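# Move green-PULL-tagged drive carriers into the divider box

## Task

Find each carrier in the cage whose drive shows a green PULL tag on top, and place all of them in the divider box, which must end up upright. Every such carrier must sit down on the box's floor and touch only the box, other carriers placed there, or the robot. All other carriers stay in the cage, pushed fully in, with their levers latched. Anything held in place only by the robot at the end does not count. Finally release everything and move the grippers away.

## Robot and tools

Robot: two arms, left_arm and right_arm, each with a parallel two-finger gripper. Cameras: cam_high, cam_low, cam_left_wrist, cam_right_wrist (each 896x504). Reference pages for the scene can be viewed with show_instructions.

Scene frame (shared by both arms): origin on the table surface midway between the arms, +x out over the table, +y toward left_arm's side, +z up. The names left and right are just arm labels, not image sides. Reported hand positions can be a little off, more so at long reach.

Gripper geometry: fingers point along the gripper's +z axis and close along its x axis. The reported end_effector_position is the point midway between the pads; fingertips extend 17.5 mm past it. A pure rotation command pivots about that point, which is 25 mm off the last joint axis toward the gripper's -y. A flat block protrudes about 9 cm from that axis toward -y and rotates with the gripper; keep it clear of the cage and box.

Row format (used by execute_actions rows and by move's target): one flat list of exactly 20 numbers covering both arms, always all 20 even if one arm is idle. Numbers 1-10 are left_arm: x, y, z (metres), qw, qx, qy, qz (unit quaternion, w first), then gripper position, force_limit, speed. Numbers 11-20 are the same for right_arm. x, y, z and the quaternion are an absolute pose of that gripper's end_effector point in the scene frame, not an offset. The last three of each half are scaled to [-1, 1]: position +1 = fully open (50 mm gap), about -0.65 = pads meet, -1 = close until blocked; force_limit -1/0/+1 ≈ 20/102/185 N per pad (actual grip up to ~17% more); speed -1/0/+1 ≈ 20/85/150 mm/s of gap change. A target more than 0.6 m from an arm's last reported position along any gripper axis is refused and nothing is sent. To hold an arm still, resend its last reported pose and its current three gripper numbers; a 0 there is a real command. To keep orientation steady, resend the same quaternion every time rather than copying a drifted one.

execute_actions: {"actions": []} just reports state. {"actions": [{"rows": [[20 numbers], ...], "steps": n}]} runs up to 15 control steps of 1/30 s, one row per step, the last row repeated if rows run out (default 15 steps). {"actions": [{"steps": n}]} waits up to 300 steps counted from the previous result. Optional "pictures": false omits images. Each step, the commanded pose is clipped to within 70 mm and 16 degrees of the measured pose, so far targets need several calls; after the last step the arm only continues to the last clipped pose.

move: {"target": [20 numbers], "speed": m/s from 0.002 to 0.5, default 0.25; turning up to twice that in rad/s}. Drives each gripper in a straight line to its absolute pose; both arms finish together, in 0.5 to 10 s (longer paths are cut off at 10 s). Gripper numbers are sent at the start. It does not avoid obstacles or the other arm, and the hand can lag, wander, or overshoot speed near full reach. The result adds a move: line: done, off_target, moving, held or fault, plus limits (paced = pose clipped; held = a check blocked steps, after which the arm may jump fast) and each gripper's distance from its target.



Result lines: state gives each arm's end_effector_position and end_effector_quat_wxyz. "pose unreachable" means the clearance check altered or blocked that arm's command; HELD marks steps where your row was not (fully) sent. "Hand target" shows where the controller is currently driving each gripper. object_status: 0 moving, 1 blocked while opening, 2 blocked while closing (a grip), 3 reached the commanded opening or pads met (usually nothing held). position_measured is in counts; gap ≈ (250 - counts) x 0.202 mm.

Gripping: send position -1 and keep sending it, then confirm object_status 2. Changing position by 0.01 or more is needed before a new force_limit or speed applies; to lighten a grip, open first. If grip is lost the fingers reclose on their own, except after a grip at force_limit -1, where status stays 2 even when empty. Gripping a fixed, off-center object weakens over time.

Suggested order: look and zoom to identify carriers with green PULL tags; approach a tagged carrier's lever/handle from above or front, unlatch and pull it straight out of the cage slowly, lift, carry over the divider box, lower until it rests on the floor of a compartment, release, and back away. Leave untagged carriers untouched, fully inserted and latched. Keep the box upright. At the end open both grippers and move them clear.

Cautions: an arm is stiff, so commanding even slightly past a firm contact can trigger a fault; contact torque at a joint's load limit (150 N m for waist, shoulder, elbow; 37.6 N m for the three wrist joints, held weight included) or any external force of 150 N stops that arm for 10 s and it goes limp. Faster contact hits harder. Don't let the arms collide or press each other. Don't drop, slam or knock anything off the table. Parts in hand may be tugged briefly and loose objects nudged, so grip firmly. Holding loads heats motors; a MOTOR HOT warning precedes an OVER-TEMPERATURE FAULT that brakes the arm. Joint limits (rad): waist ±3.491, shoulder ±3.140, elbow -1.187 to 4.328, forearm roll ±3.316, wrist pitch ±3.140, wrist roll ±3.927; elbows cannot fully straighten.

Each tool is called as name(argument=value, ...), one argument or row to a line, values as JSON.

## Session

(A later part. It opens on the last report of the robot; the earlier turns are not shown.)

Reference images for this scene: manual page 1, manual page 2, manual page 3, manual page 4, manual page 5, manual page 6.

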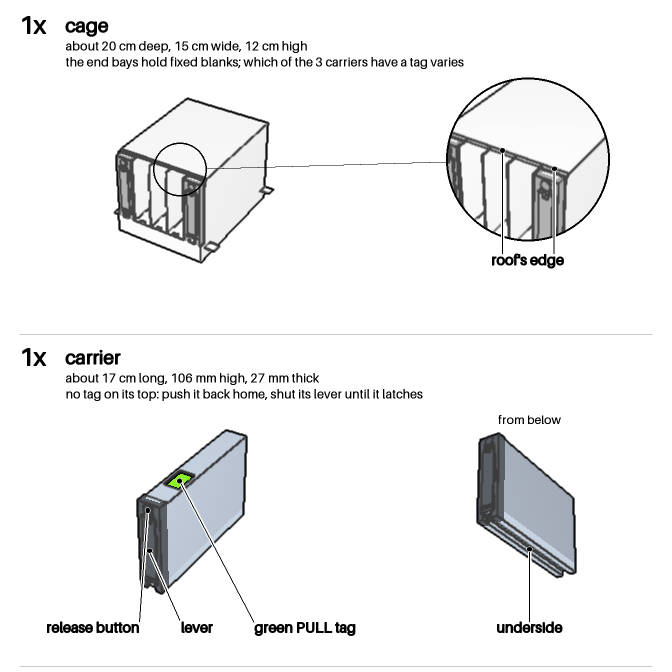

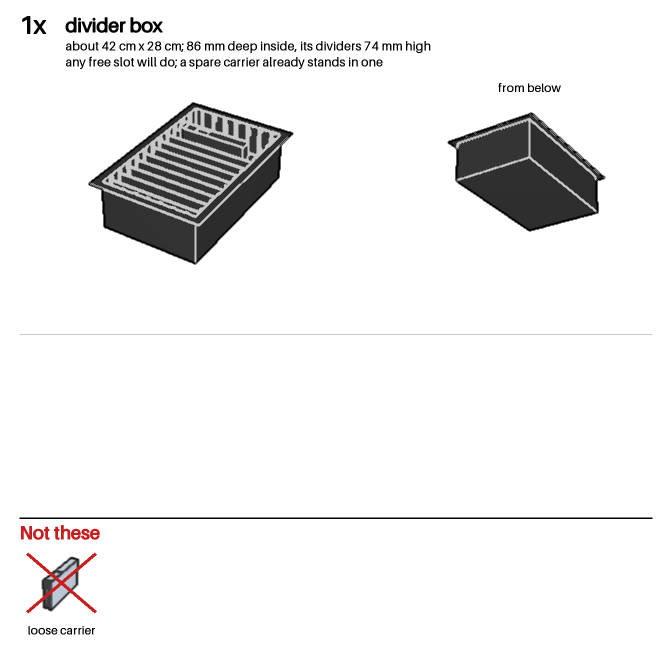

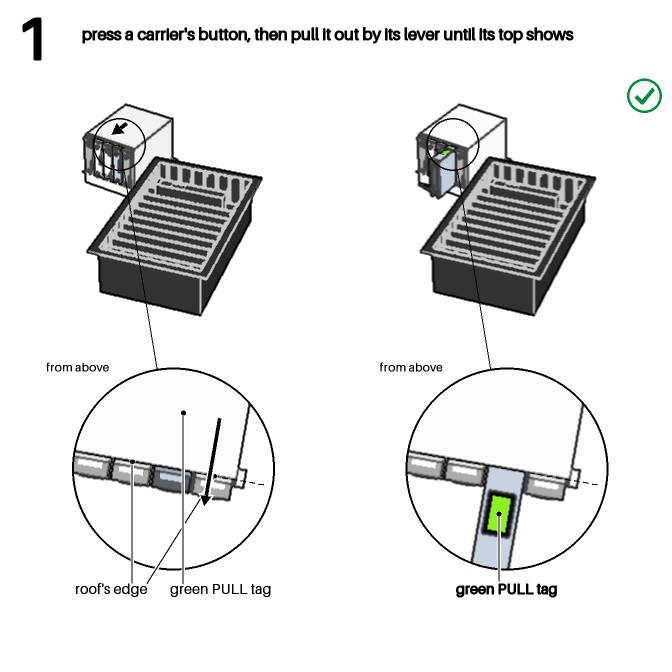

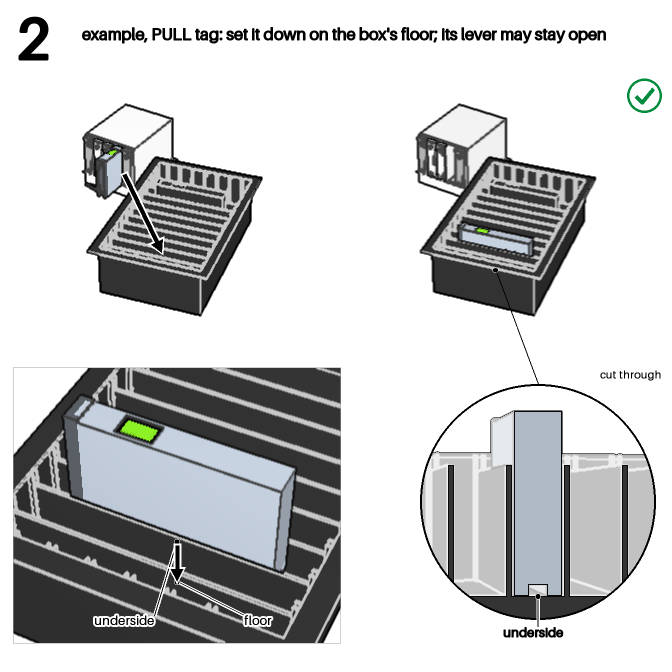

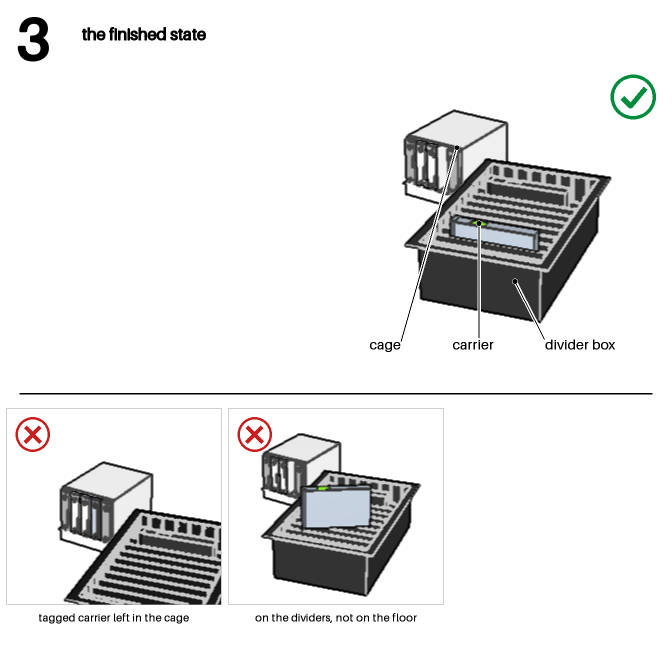

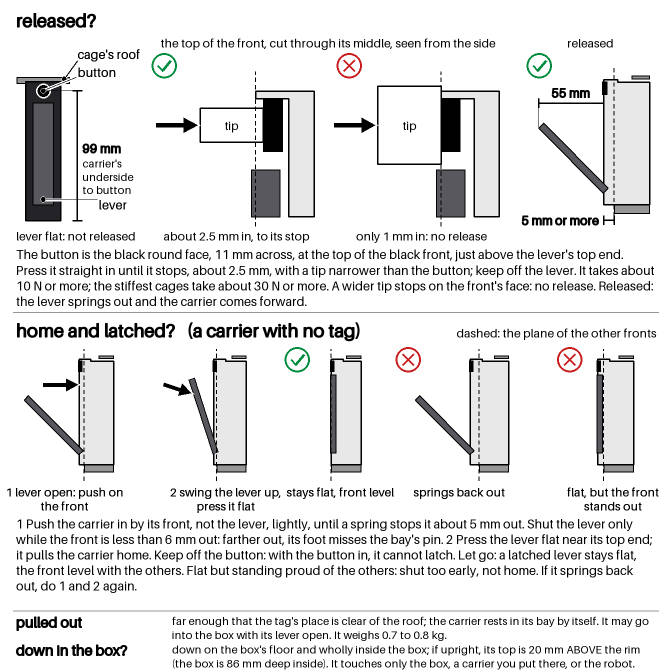

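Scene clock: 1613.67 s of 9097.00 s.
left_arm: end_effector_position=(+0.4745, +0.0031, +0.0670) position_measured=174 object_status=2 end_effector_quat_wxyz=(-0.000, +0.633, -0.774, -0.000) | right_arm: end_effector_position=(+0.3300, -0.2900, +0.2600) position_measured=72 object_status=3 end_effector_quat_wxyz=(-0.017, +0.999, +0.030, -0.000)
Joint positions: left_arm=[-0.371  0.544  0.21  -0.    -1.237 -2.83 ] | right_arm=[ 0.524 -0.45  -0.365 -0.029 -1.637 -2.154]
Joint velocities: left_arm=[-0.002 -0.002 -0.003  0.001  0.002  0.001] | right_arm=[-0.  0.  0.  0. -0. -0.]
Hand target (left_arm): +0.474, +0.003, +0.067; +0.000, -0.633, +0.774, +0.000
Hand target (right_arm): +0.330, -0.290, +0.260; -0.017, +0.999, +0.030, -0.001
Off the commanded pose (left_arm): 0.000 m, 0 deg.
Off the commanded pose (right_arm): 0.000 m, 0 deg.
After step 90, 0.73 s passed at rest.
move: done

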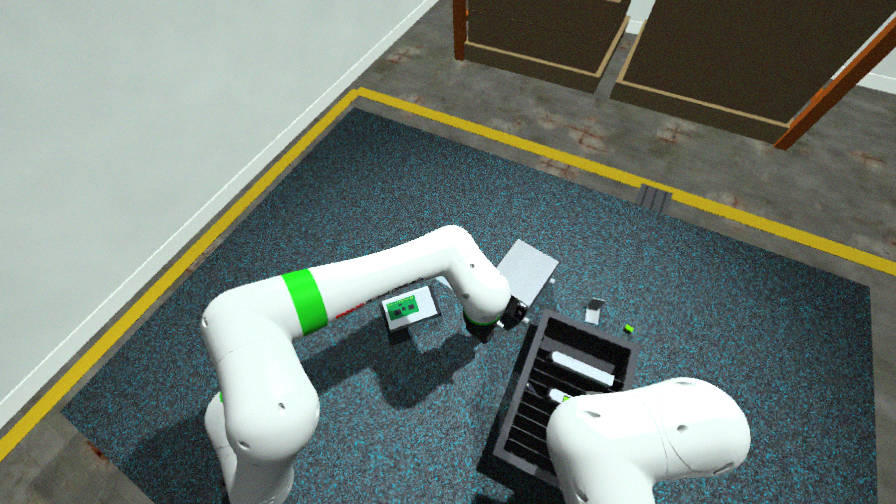

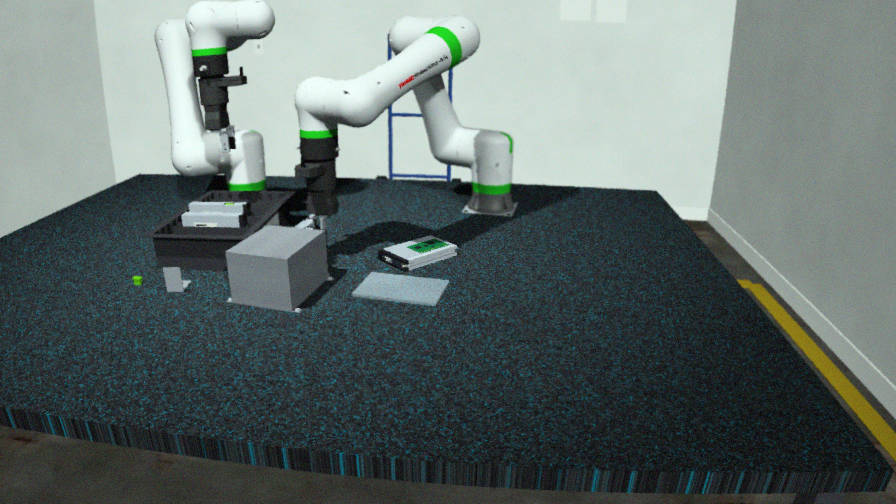

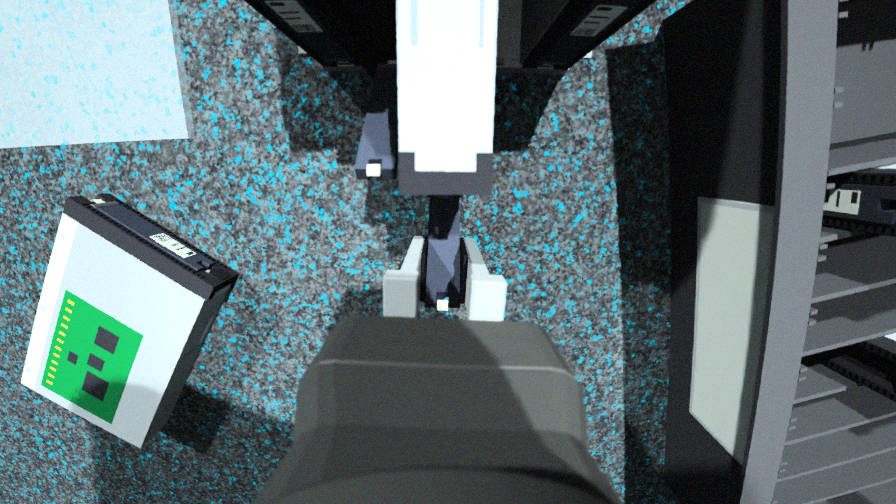

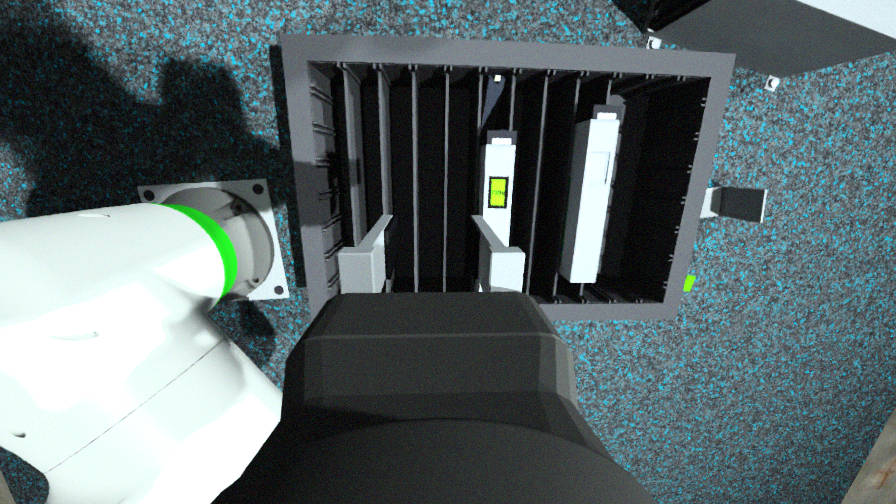

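zoom_image(
  camera="cam_left_wrist",
  region=[340,0,560,200],
)

zoom_image(
  camera="cam_high",
  region=[460,230,600,350],
)

Region (340, 0, 560, 200) of cam_left_wrist's 896x504 image, scaled by 2.291, with more detail than that image has; it fills the top 458 rows of this view, and the rest is white.

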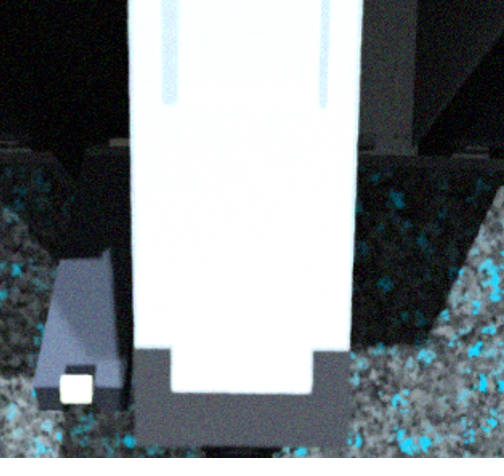

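Region (460, 230, 600, 350) of cam_high's 896x504 image, scaled by 3.600, with more detail than that image has; it fills the top 432 rows of this view, and the rest is white.

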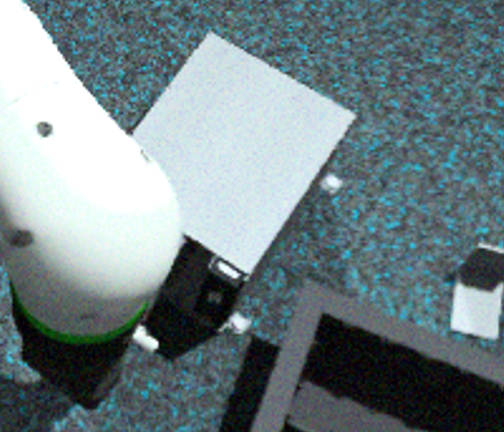

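move(
  target=[0.4744,0.0030,0.067,0,0.6327,-0.7744,0,-0.02,-0.3,0.3, 0.33,-0.29,0.26,-0.0174,0.9994,0.0297,-0.0005,0.54,0,0.5],
  speed=0.02,
)

move(
  target=[0.4744,0.0030,0.15,0,0.6327,-0.7744,0,-0.02,-0.3,0.3, 0.33,-0.29,0.26,-0.0174,0.9994,0.0297,-0.0005,0.54,0,0.5],
  speed=0.08,
)

zoom_image(
  camera="cam_left_wrist",
  region=[320,0,580,260],
)

Scene clock: 1622.47 s of 9097.00 s.
left_arm: end_effector_position=(+0.4744, +0.0030, +0.0670) position_measured=155 object_status=3 end_effector_quat_wxyz=(-0.000, +0.633, -0.774, +0.000) | right_arm: end_effector_position=(+0.3300, -0.2900, +0.2600) position_measured=72 object_status=3 end_effector_quat_wxyz=(-0.017, +0.999, +0.030, -0.000)
Joint positions: left_arm=[-0.371  0.543  0.21   0.    -1.237 -2.83 ] | right_arm=[ 0.524 -0.45  -0.365 -0.029 -1.637 -2.154]
Joint velocities: left_arm=[ 0.    -0.    -0.     0.     0.002 -0.   ] | right_arm=[-0.002  0.    -0.     0.     0.     0.   ]
Hand target (left_arm): +0.474, +0.003, +0.067; +0.000, -0.633, +0.774, -0.000
Hand target (right_arm): +0.330, -0.290, +0.260; -0.017, +0.999, +0.030, -0.001
Off the commanded pose (left_arm): 0.000 m, 0 deg.
Off the commanded pose (right_arm): 0.000 m, 0 deg.
After step 90, 5.10 s passed at rest.
move: done

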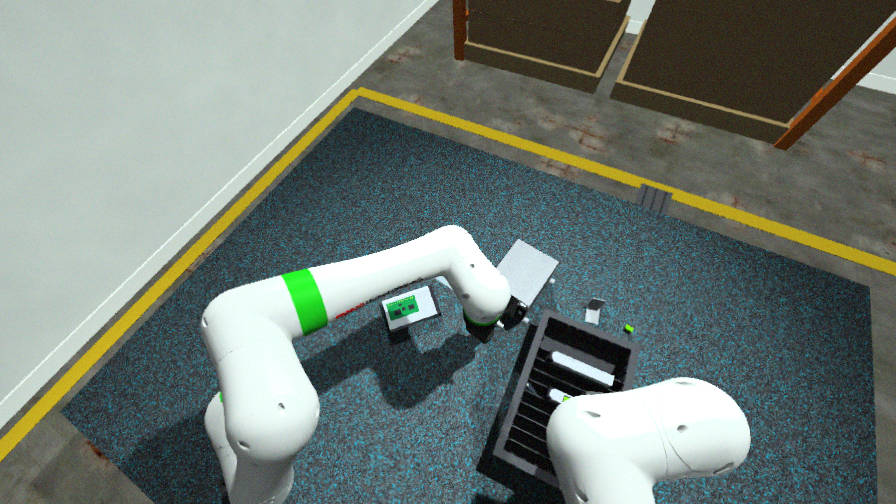

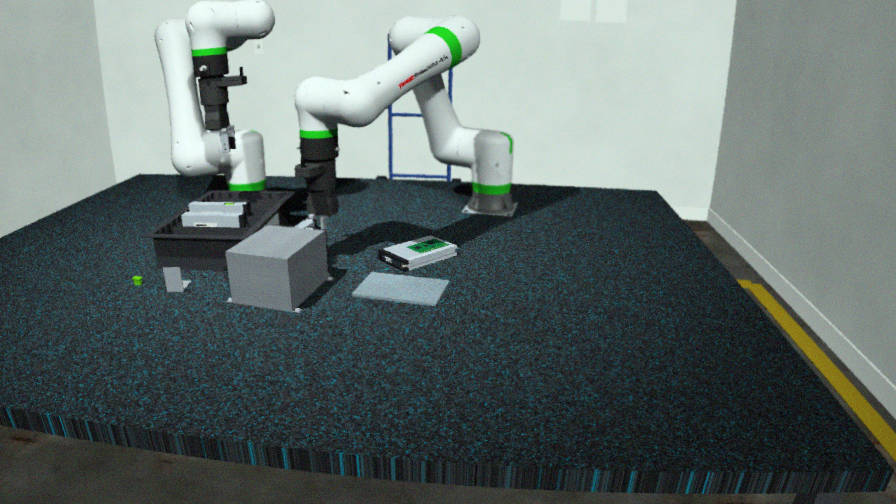

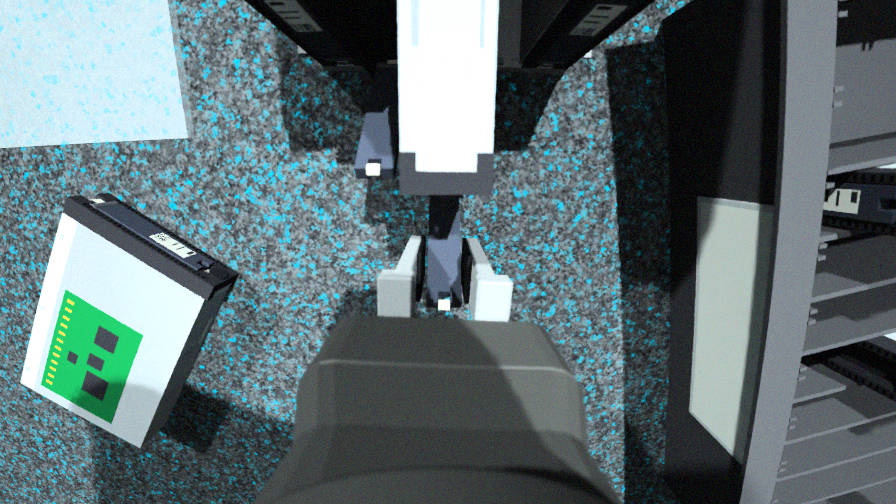

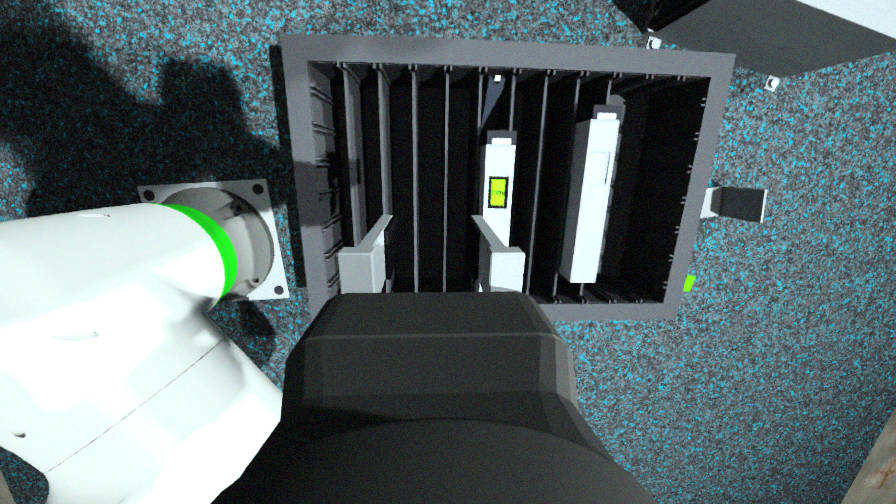

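Scene clock: 1623.87 s of 9097.00 s.
left_arm: end_effector_position=(+0.4743, +0.0030, +0.1499) position_measured=155 object_status=3 end_effector_quat_wxyz=(+0.000, +0.633, -0.774, +0.000) | right_arm: end_effector_position=(+0.3300, -0.2900, +0.2600) position_measured=72 object_status=3 end_effector_quat_wxyz=(-0.017, +0.999, +0.030, -0.001)
Joint positions: left_arm=[-0.371  0.492  0.332  0.    -1.411 -2.83 ] | right_arm=[ 0.524 -0.45  -0.365 -0.029 -1.637 -2.154]
Joint velocities: left_arm=[-0.002 -0.001  0.003 -0.    -0.004  0.001] | right_arm=[ 0.001 -0.     0.     0.     0.    -0.001]
Hand target (left_arm): +0.474, +0.003, +0.150; -0.000, -0.633, +0.774, -0.000
Hand target (right_arm): +0.330, -0.290, +0.260; -0.017, +0.999, +0.030, -0.001
Off the commanded pose (left_arm): 0.000 m, 0 deg.
Off the commanded pose (right_arm): 0.000 m, 0 deg.
move: done

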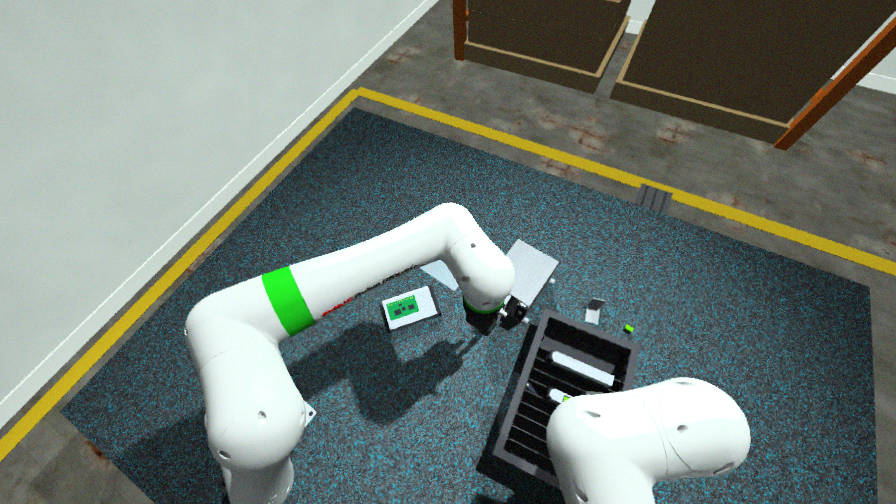

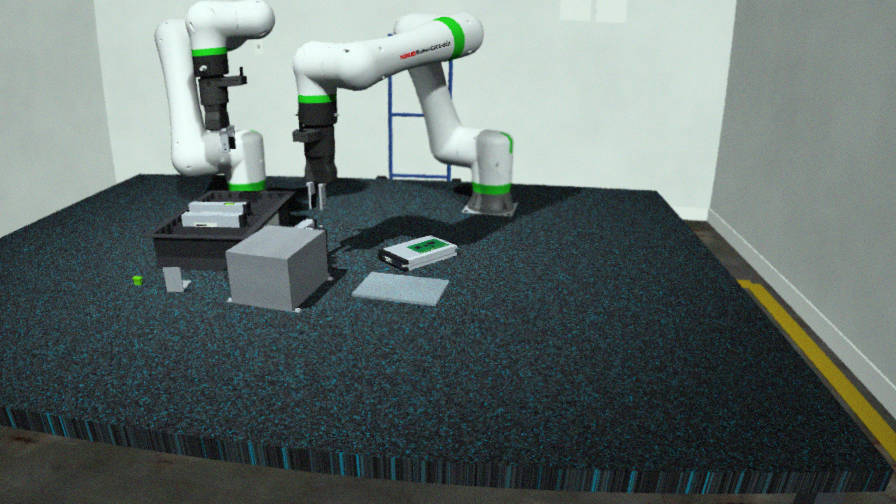

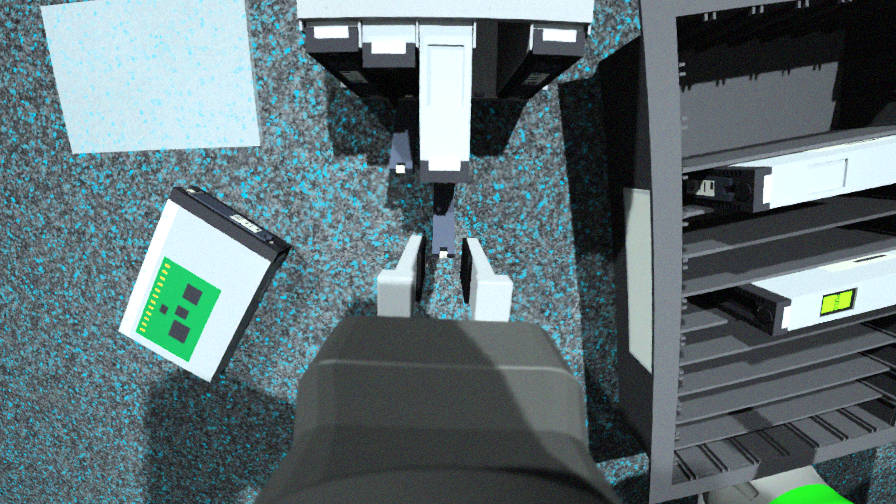

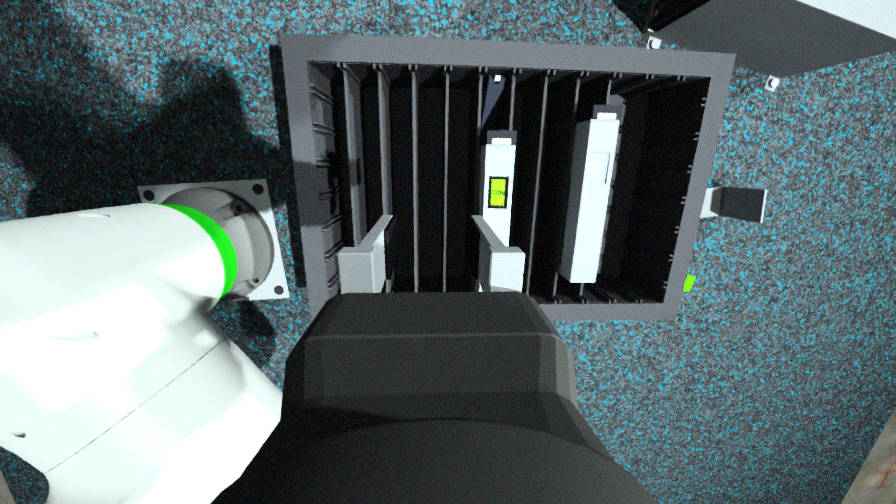

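Region (320, 0, 580, 260) of cam_left_wrist's 896x504 image, scaled by 1.938, with more detail than that image has.

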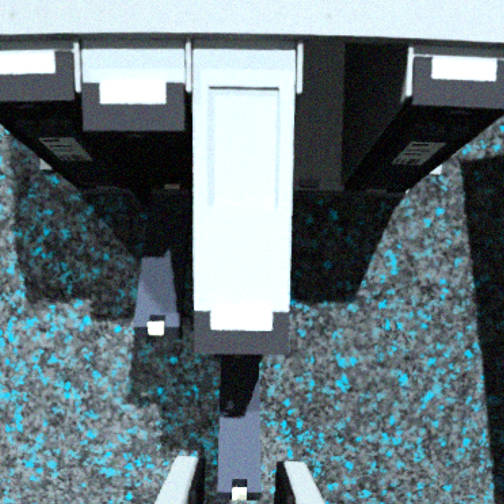

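move(
  target=[0.4863,0.0007,0.140,-0.1099,0.6231,-0.7627,0.1345,-0.32,0,0.5, 0.33,-0.29,0.26,-0.0174,0.9994,0.0297,-0.0005,0.54,0,0.5],
  speed=0.08,
)

zoom_image(
  camera="cam_left_wrist",
  region=[320,60,580,320],
)

Scene clock: 1653.77 s of 9097.00 s.
left_arm: end_effector_position=(+0.4864, +0.0007, +0.1399) position_measured=200 object_status=3 end_effector_quat_wxyz=(-0.110, +0.623, -0.763, +0.134) | right_arm: end_effector_position=(+0.3300, -0.2900, +0.2600) position_measured=72 object_status=3 end_effector_quat_wxyz=(-0.017, +0.999, +0.030, -0.001)
Joint positions: left_arm=[-0.431  0.31   0.034 -0.152 -0.975 -2.705] | right_arm=[ 0.524 -0.45  -0.365 -0.029 -1.637 -2.154]
Joint velocities: left_arm=[-0.002 -0.002 -0.006 -0.004  0.009  0.006] | right_arm=[-0.    -0.     0.    -0.     0.    -0.001]
Hand target (left_arm): +0.486, +0.001, +0.140; +0.110, -0.623, +0.763, -0.134
Hand target (right_arm): +0.330, -0.290, +0.260; -0.017, +0.999, +0.030, -0.001
Off the commanded pose (left_arm): 0.000 m, 0 deg.
Off the commanded pose (right_arm): 0.000 m, 0 deg.
After step 90, 24.43 s passed at rest.
move: done

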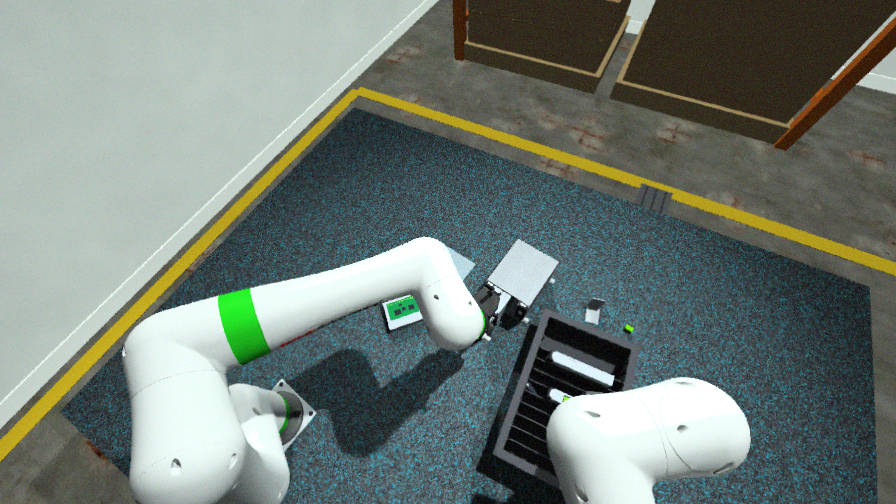

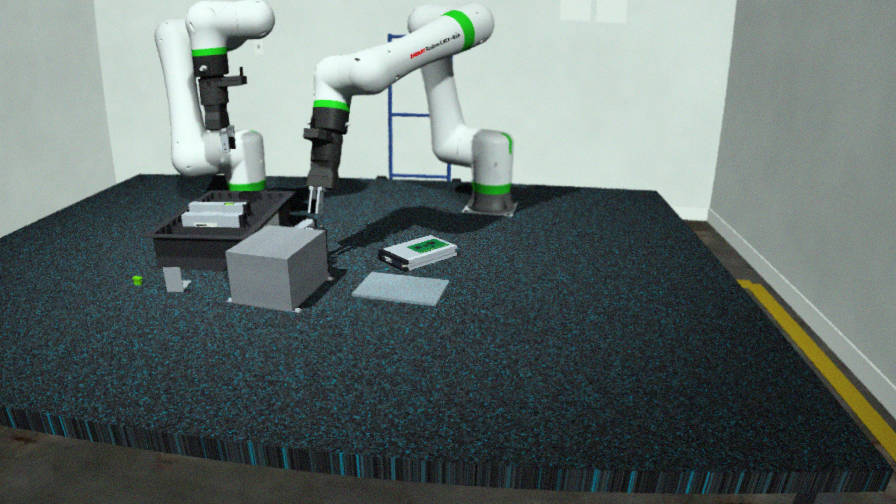

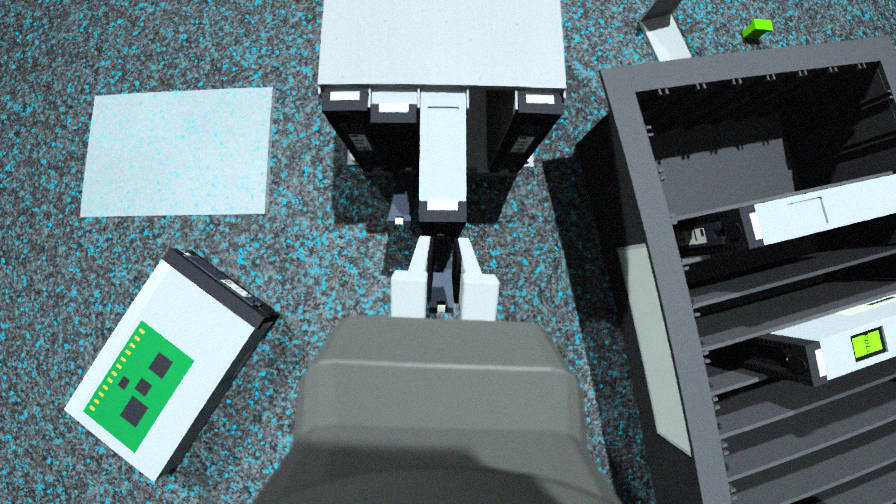

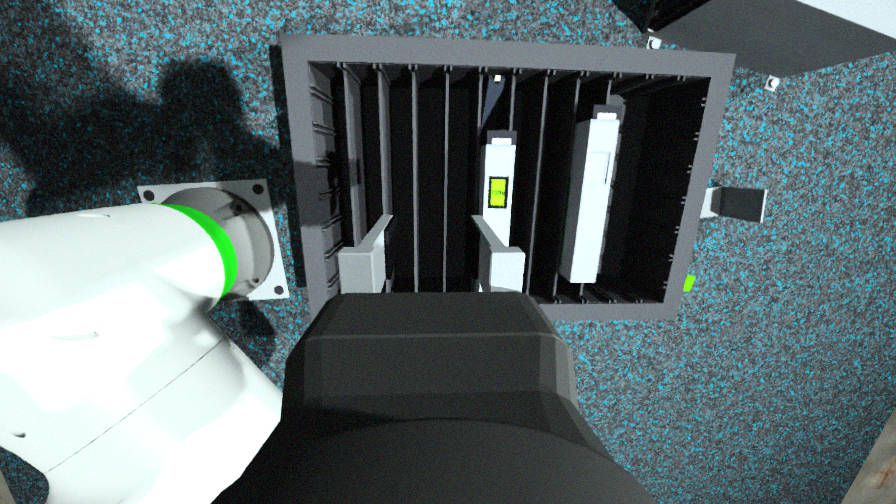

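Region (320, 60, 580, 320) of cam_left_wrist's 896x504 image, scaled by 1.938, with more detail than that image has.

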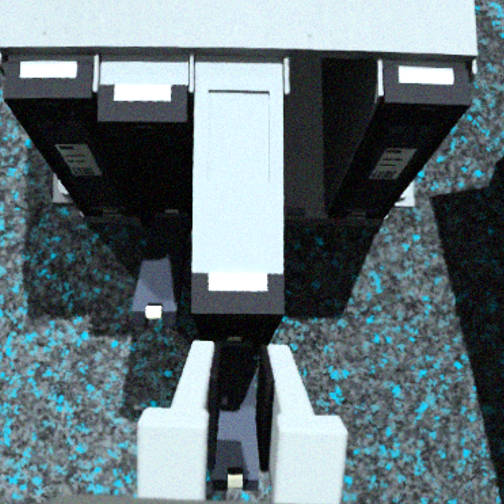

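move(
  target=[0.4863,0.0007,0.105,-0.1099,0.6231,-0.7627,0.1345,-0.32,0,0.5, 0.33,-0.29,0.26,-0.0174,0.9994,0.0297,-0.0005,0.54,0,0.5],
  speed=0.03,
)

zoom_image(
  camera="cam_left_wrist",
  region=[320,60,580,320],
)

Scene clock: 1657.53 s of 9097.00 s.
left_arm: end_effector_position=(+0.4863, +0.0007, +0.1051) position_measured=200 object_status=3 end_effector_quat_wxyz=(-0.110, +0.623, -0.763, +0.134) | right_arm: end_effector_position=(+0.3300, -0.2900, +0.2600) position_measured=72 object_status=3 end_effector_quat_wxyz=(-0.017, +0.999, +0.030, -0.000)
Joint positions: left_arm=[-0.431  0.339 -0.011 -0.159 -0.9   -2.691] | right_arm=[ 0.524 -0.45  -0.365 -0.029 -1.637 -2.154]
Joint velocities: left_arm=[-0.001  0.001 -0.001  0.001  0.003 -0.   ] | right_arm=[ 0.001 -0.    -0.    -0.    -0.    -0.   ]
Hand target (left_arm): +0.486, +0.001, +0.105; +0.110, -0.623, +0.763, -0.134
Hand target (right_arm): +0.330, -0.290, +0.260; -0.017, +0.999, +0.030, -0.001
Off the commanded pose (left_arm): 0.000 m, 0 deg.
Off the commanded pose (right_arm): 0.000 m, 0 deg.
move: done

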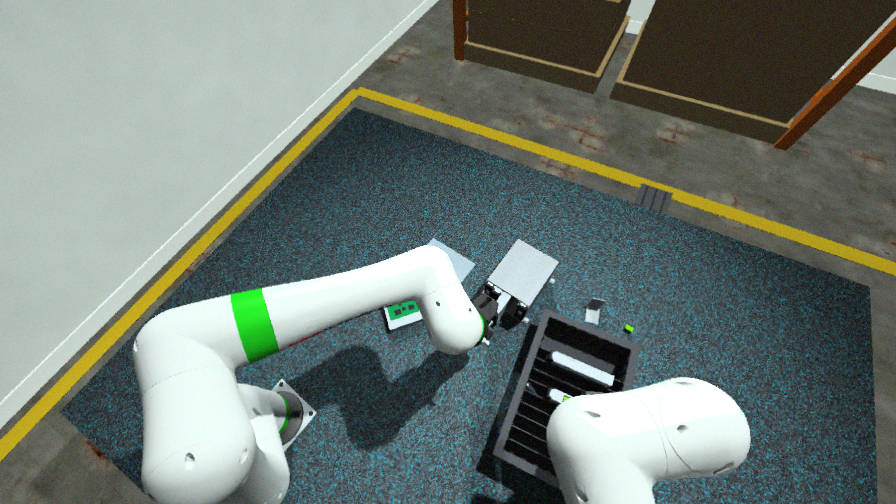

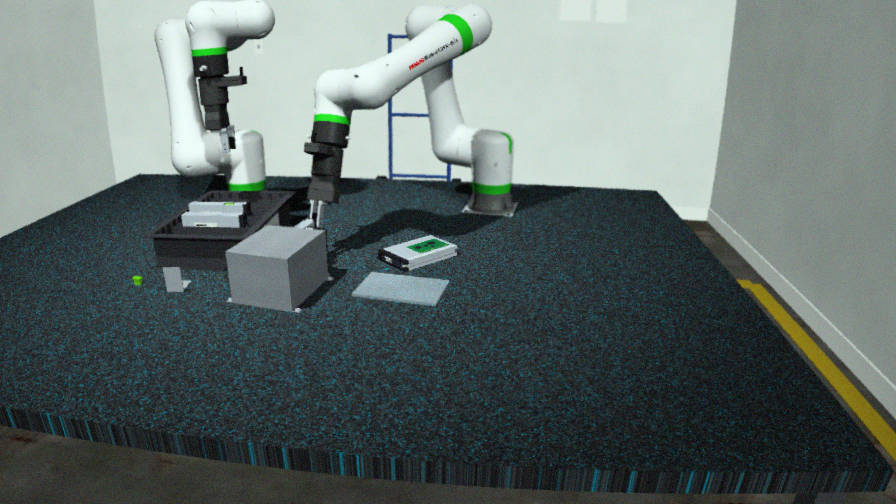

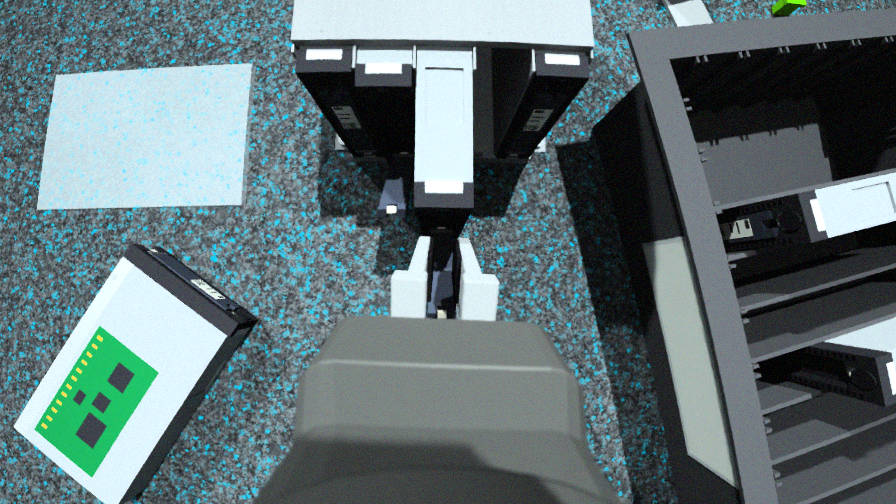

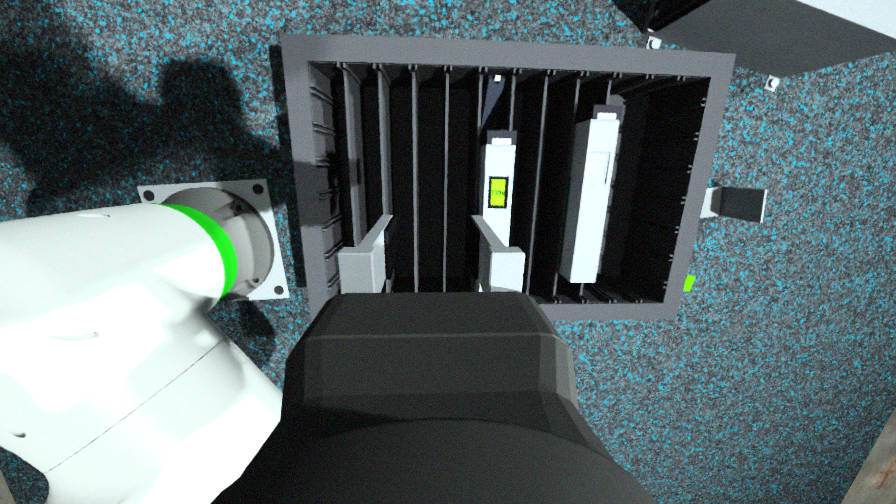

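Region (320, 60, 580, 320) of cam_left_wrist's 896x504 image, scaled by 1.938, with more detail than that image has.

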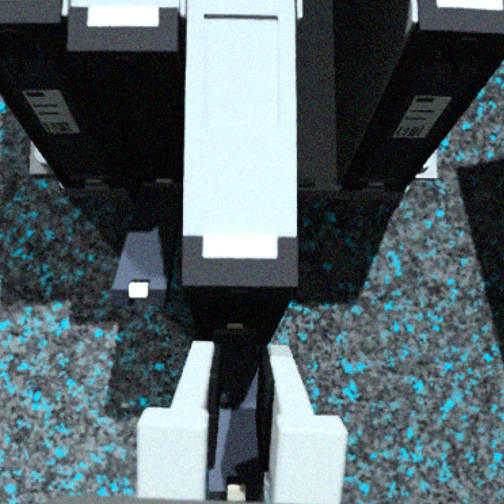

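move(
  target=[0.5526,-0.0094,0.105,-0.1099,0.6231,-0.7627,0.1345,-0.32,0,0.5, 0.33,-0.29,0.26,-0.0174,0.9994,0.0297,-0.0005,0.54,0,0.5],
  speed=0.018,
)

zoom_image(
  camera="cam_left_wrist",
  region=[300,100,600,320],
)

Scene clock: 1665.80 s of 9097.00 s.
left_arm: end_effector_position=(+0.5525, -0.0095, +0.1050) position_measured=200 object_status=3 end_effector_quat_wxyz=(-0.110, +0.623, -0.763, +0.135) | right_arm: end_effector_position=(+0.3300, -0.2900, +0.2600) position_measured=72 object_status=3 end_effector_quat_wxyz=(-0.017, +0.999, +0.030, -0.000)
Joint positions: left_arm=[-0.384  0.466  0.159 -0.136 -0.936 -2.755] | right_arm=[ 0.524 -0.45  -0.365 -0.029 -1.637 -2.154]
Joint velocities: left_arm=[ 0.002  0.003  0.003  0.001 -0.    -0.002] | right_arm=[ 0.001  0.    -0.    -0.    -0.     0.001]
Hand target (left_arm): +0.553, -0.009, +0.105; +0.110, -0.623, +0.763, -0.135
Hand target (right_arm): +0.330, -0.290, +0.260; -0.017, +0.999, +0.030, -0.001
Off the commanded pose (left_arm): 0.000 m, 0 deg.
Off the commanded pose (right_arm): 0.000 m, 0 deg.
After step 90, 1.33 s passed at rest.
move: done

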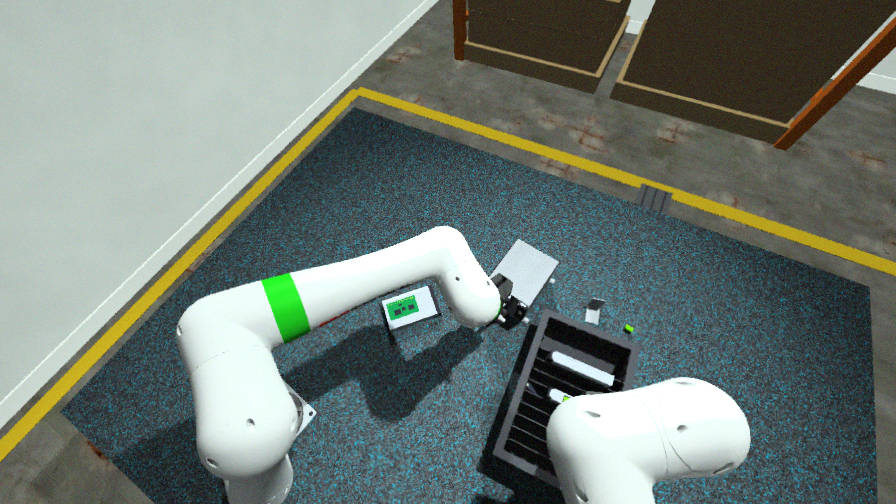

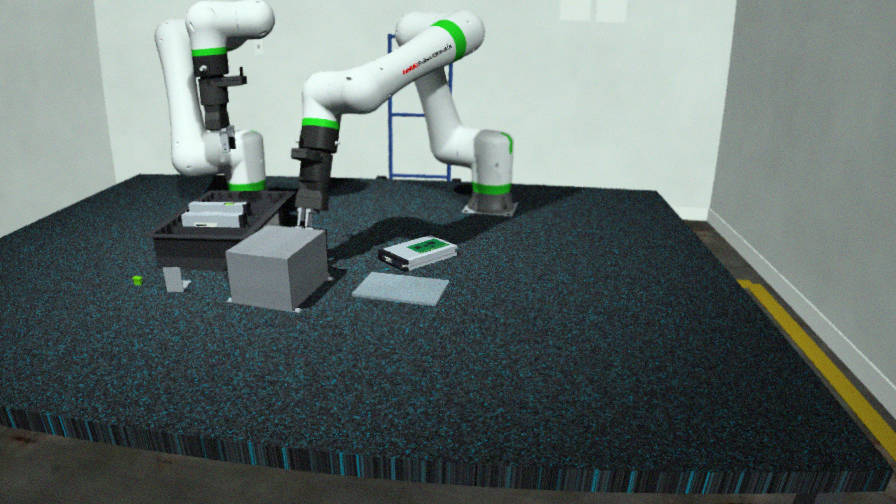

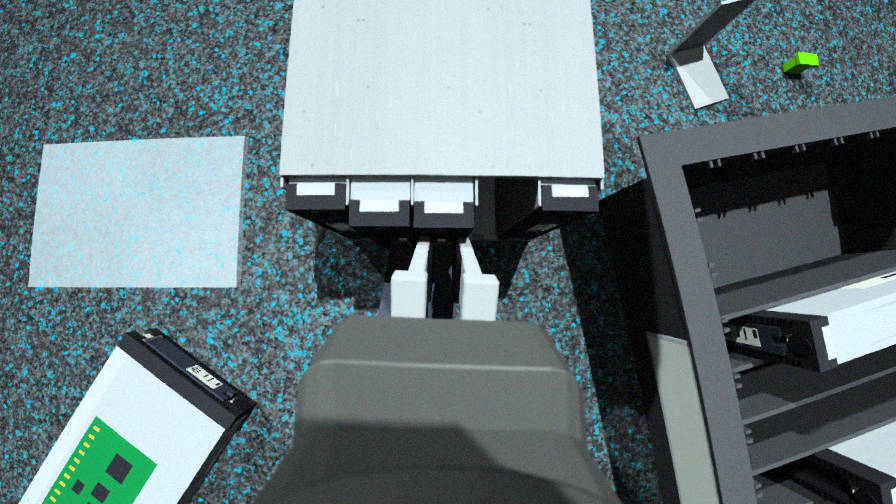

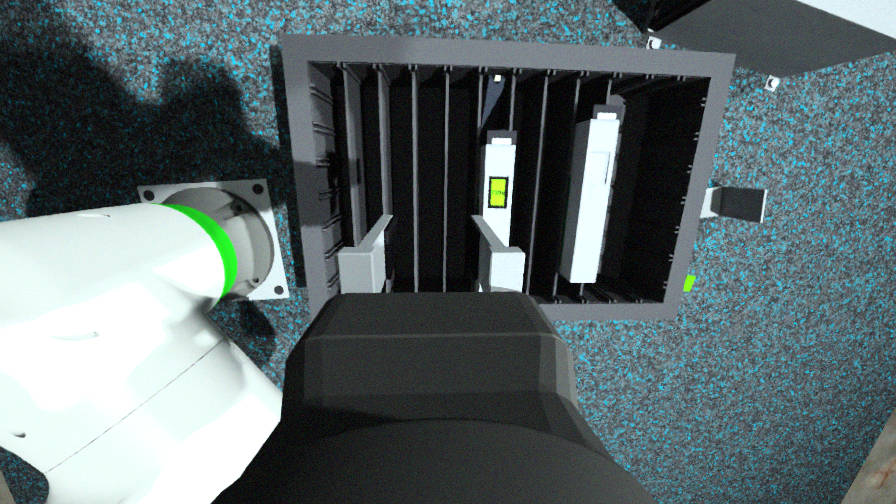

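Region (300, 100, 600, 320) of cam_left_wrist's 896x504 image, scaled by 1.680, with more detail than that image has; it fills the top 370 rows of this view, and the rest is white.

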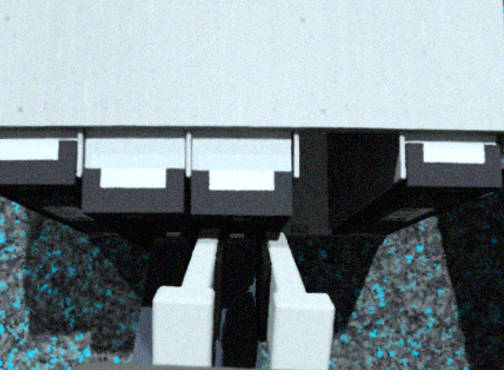

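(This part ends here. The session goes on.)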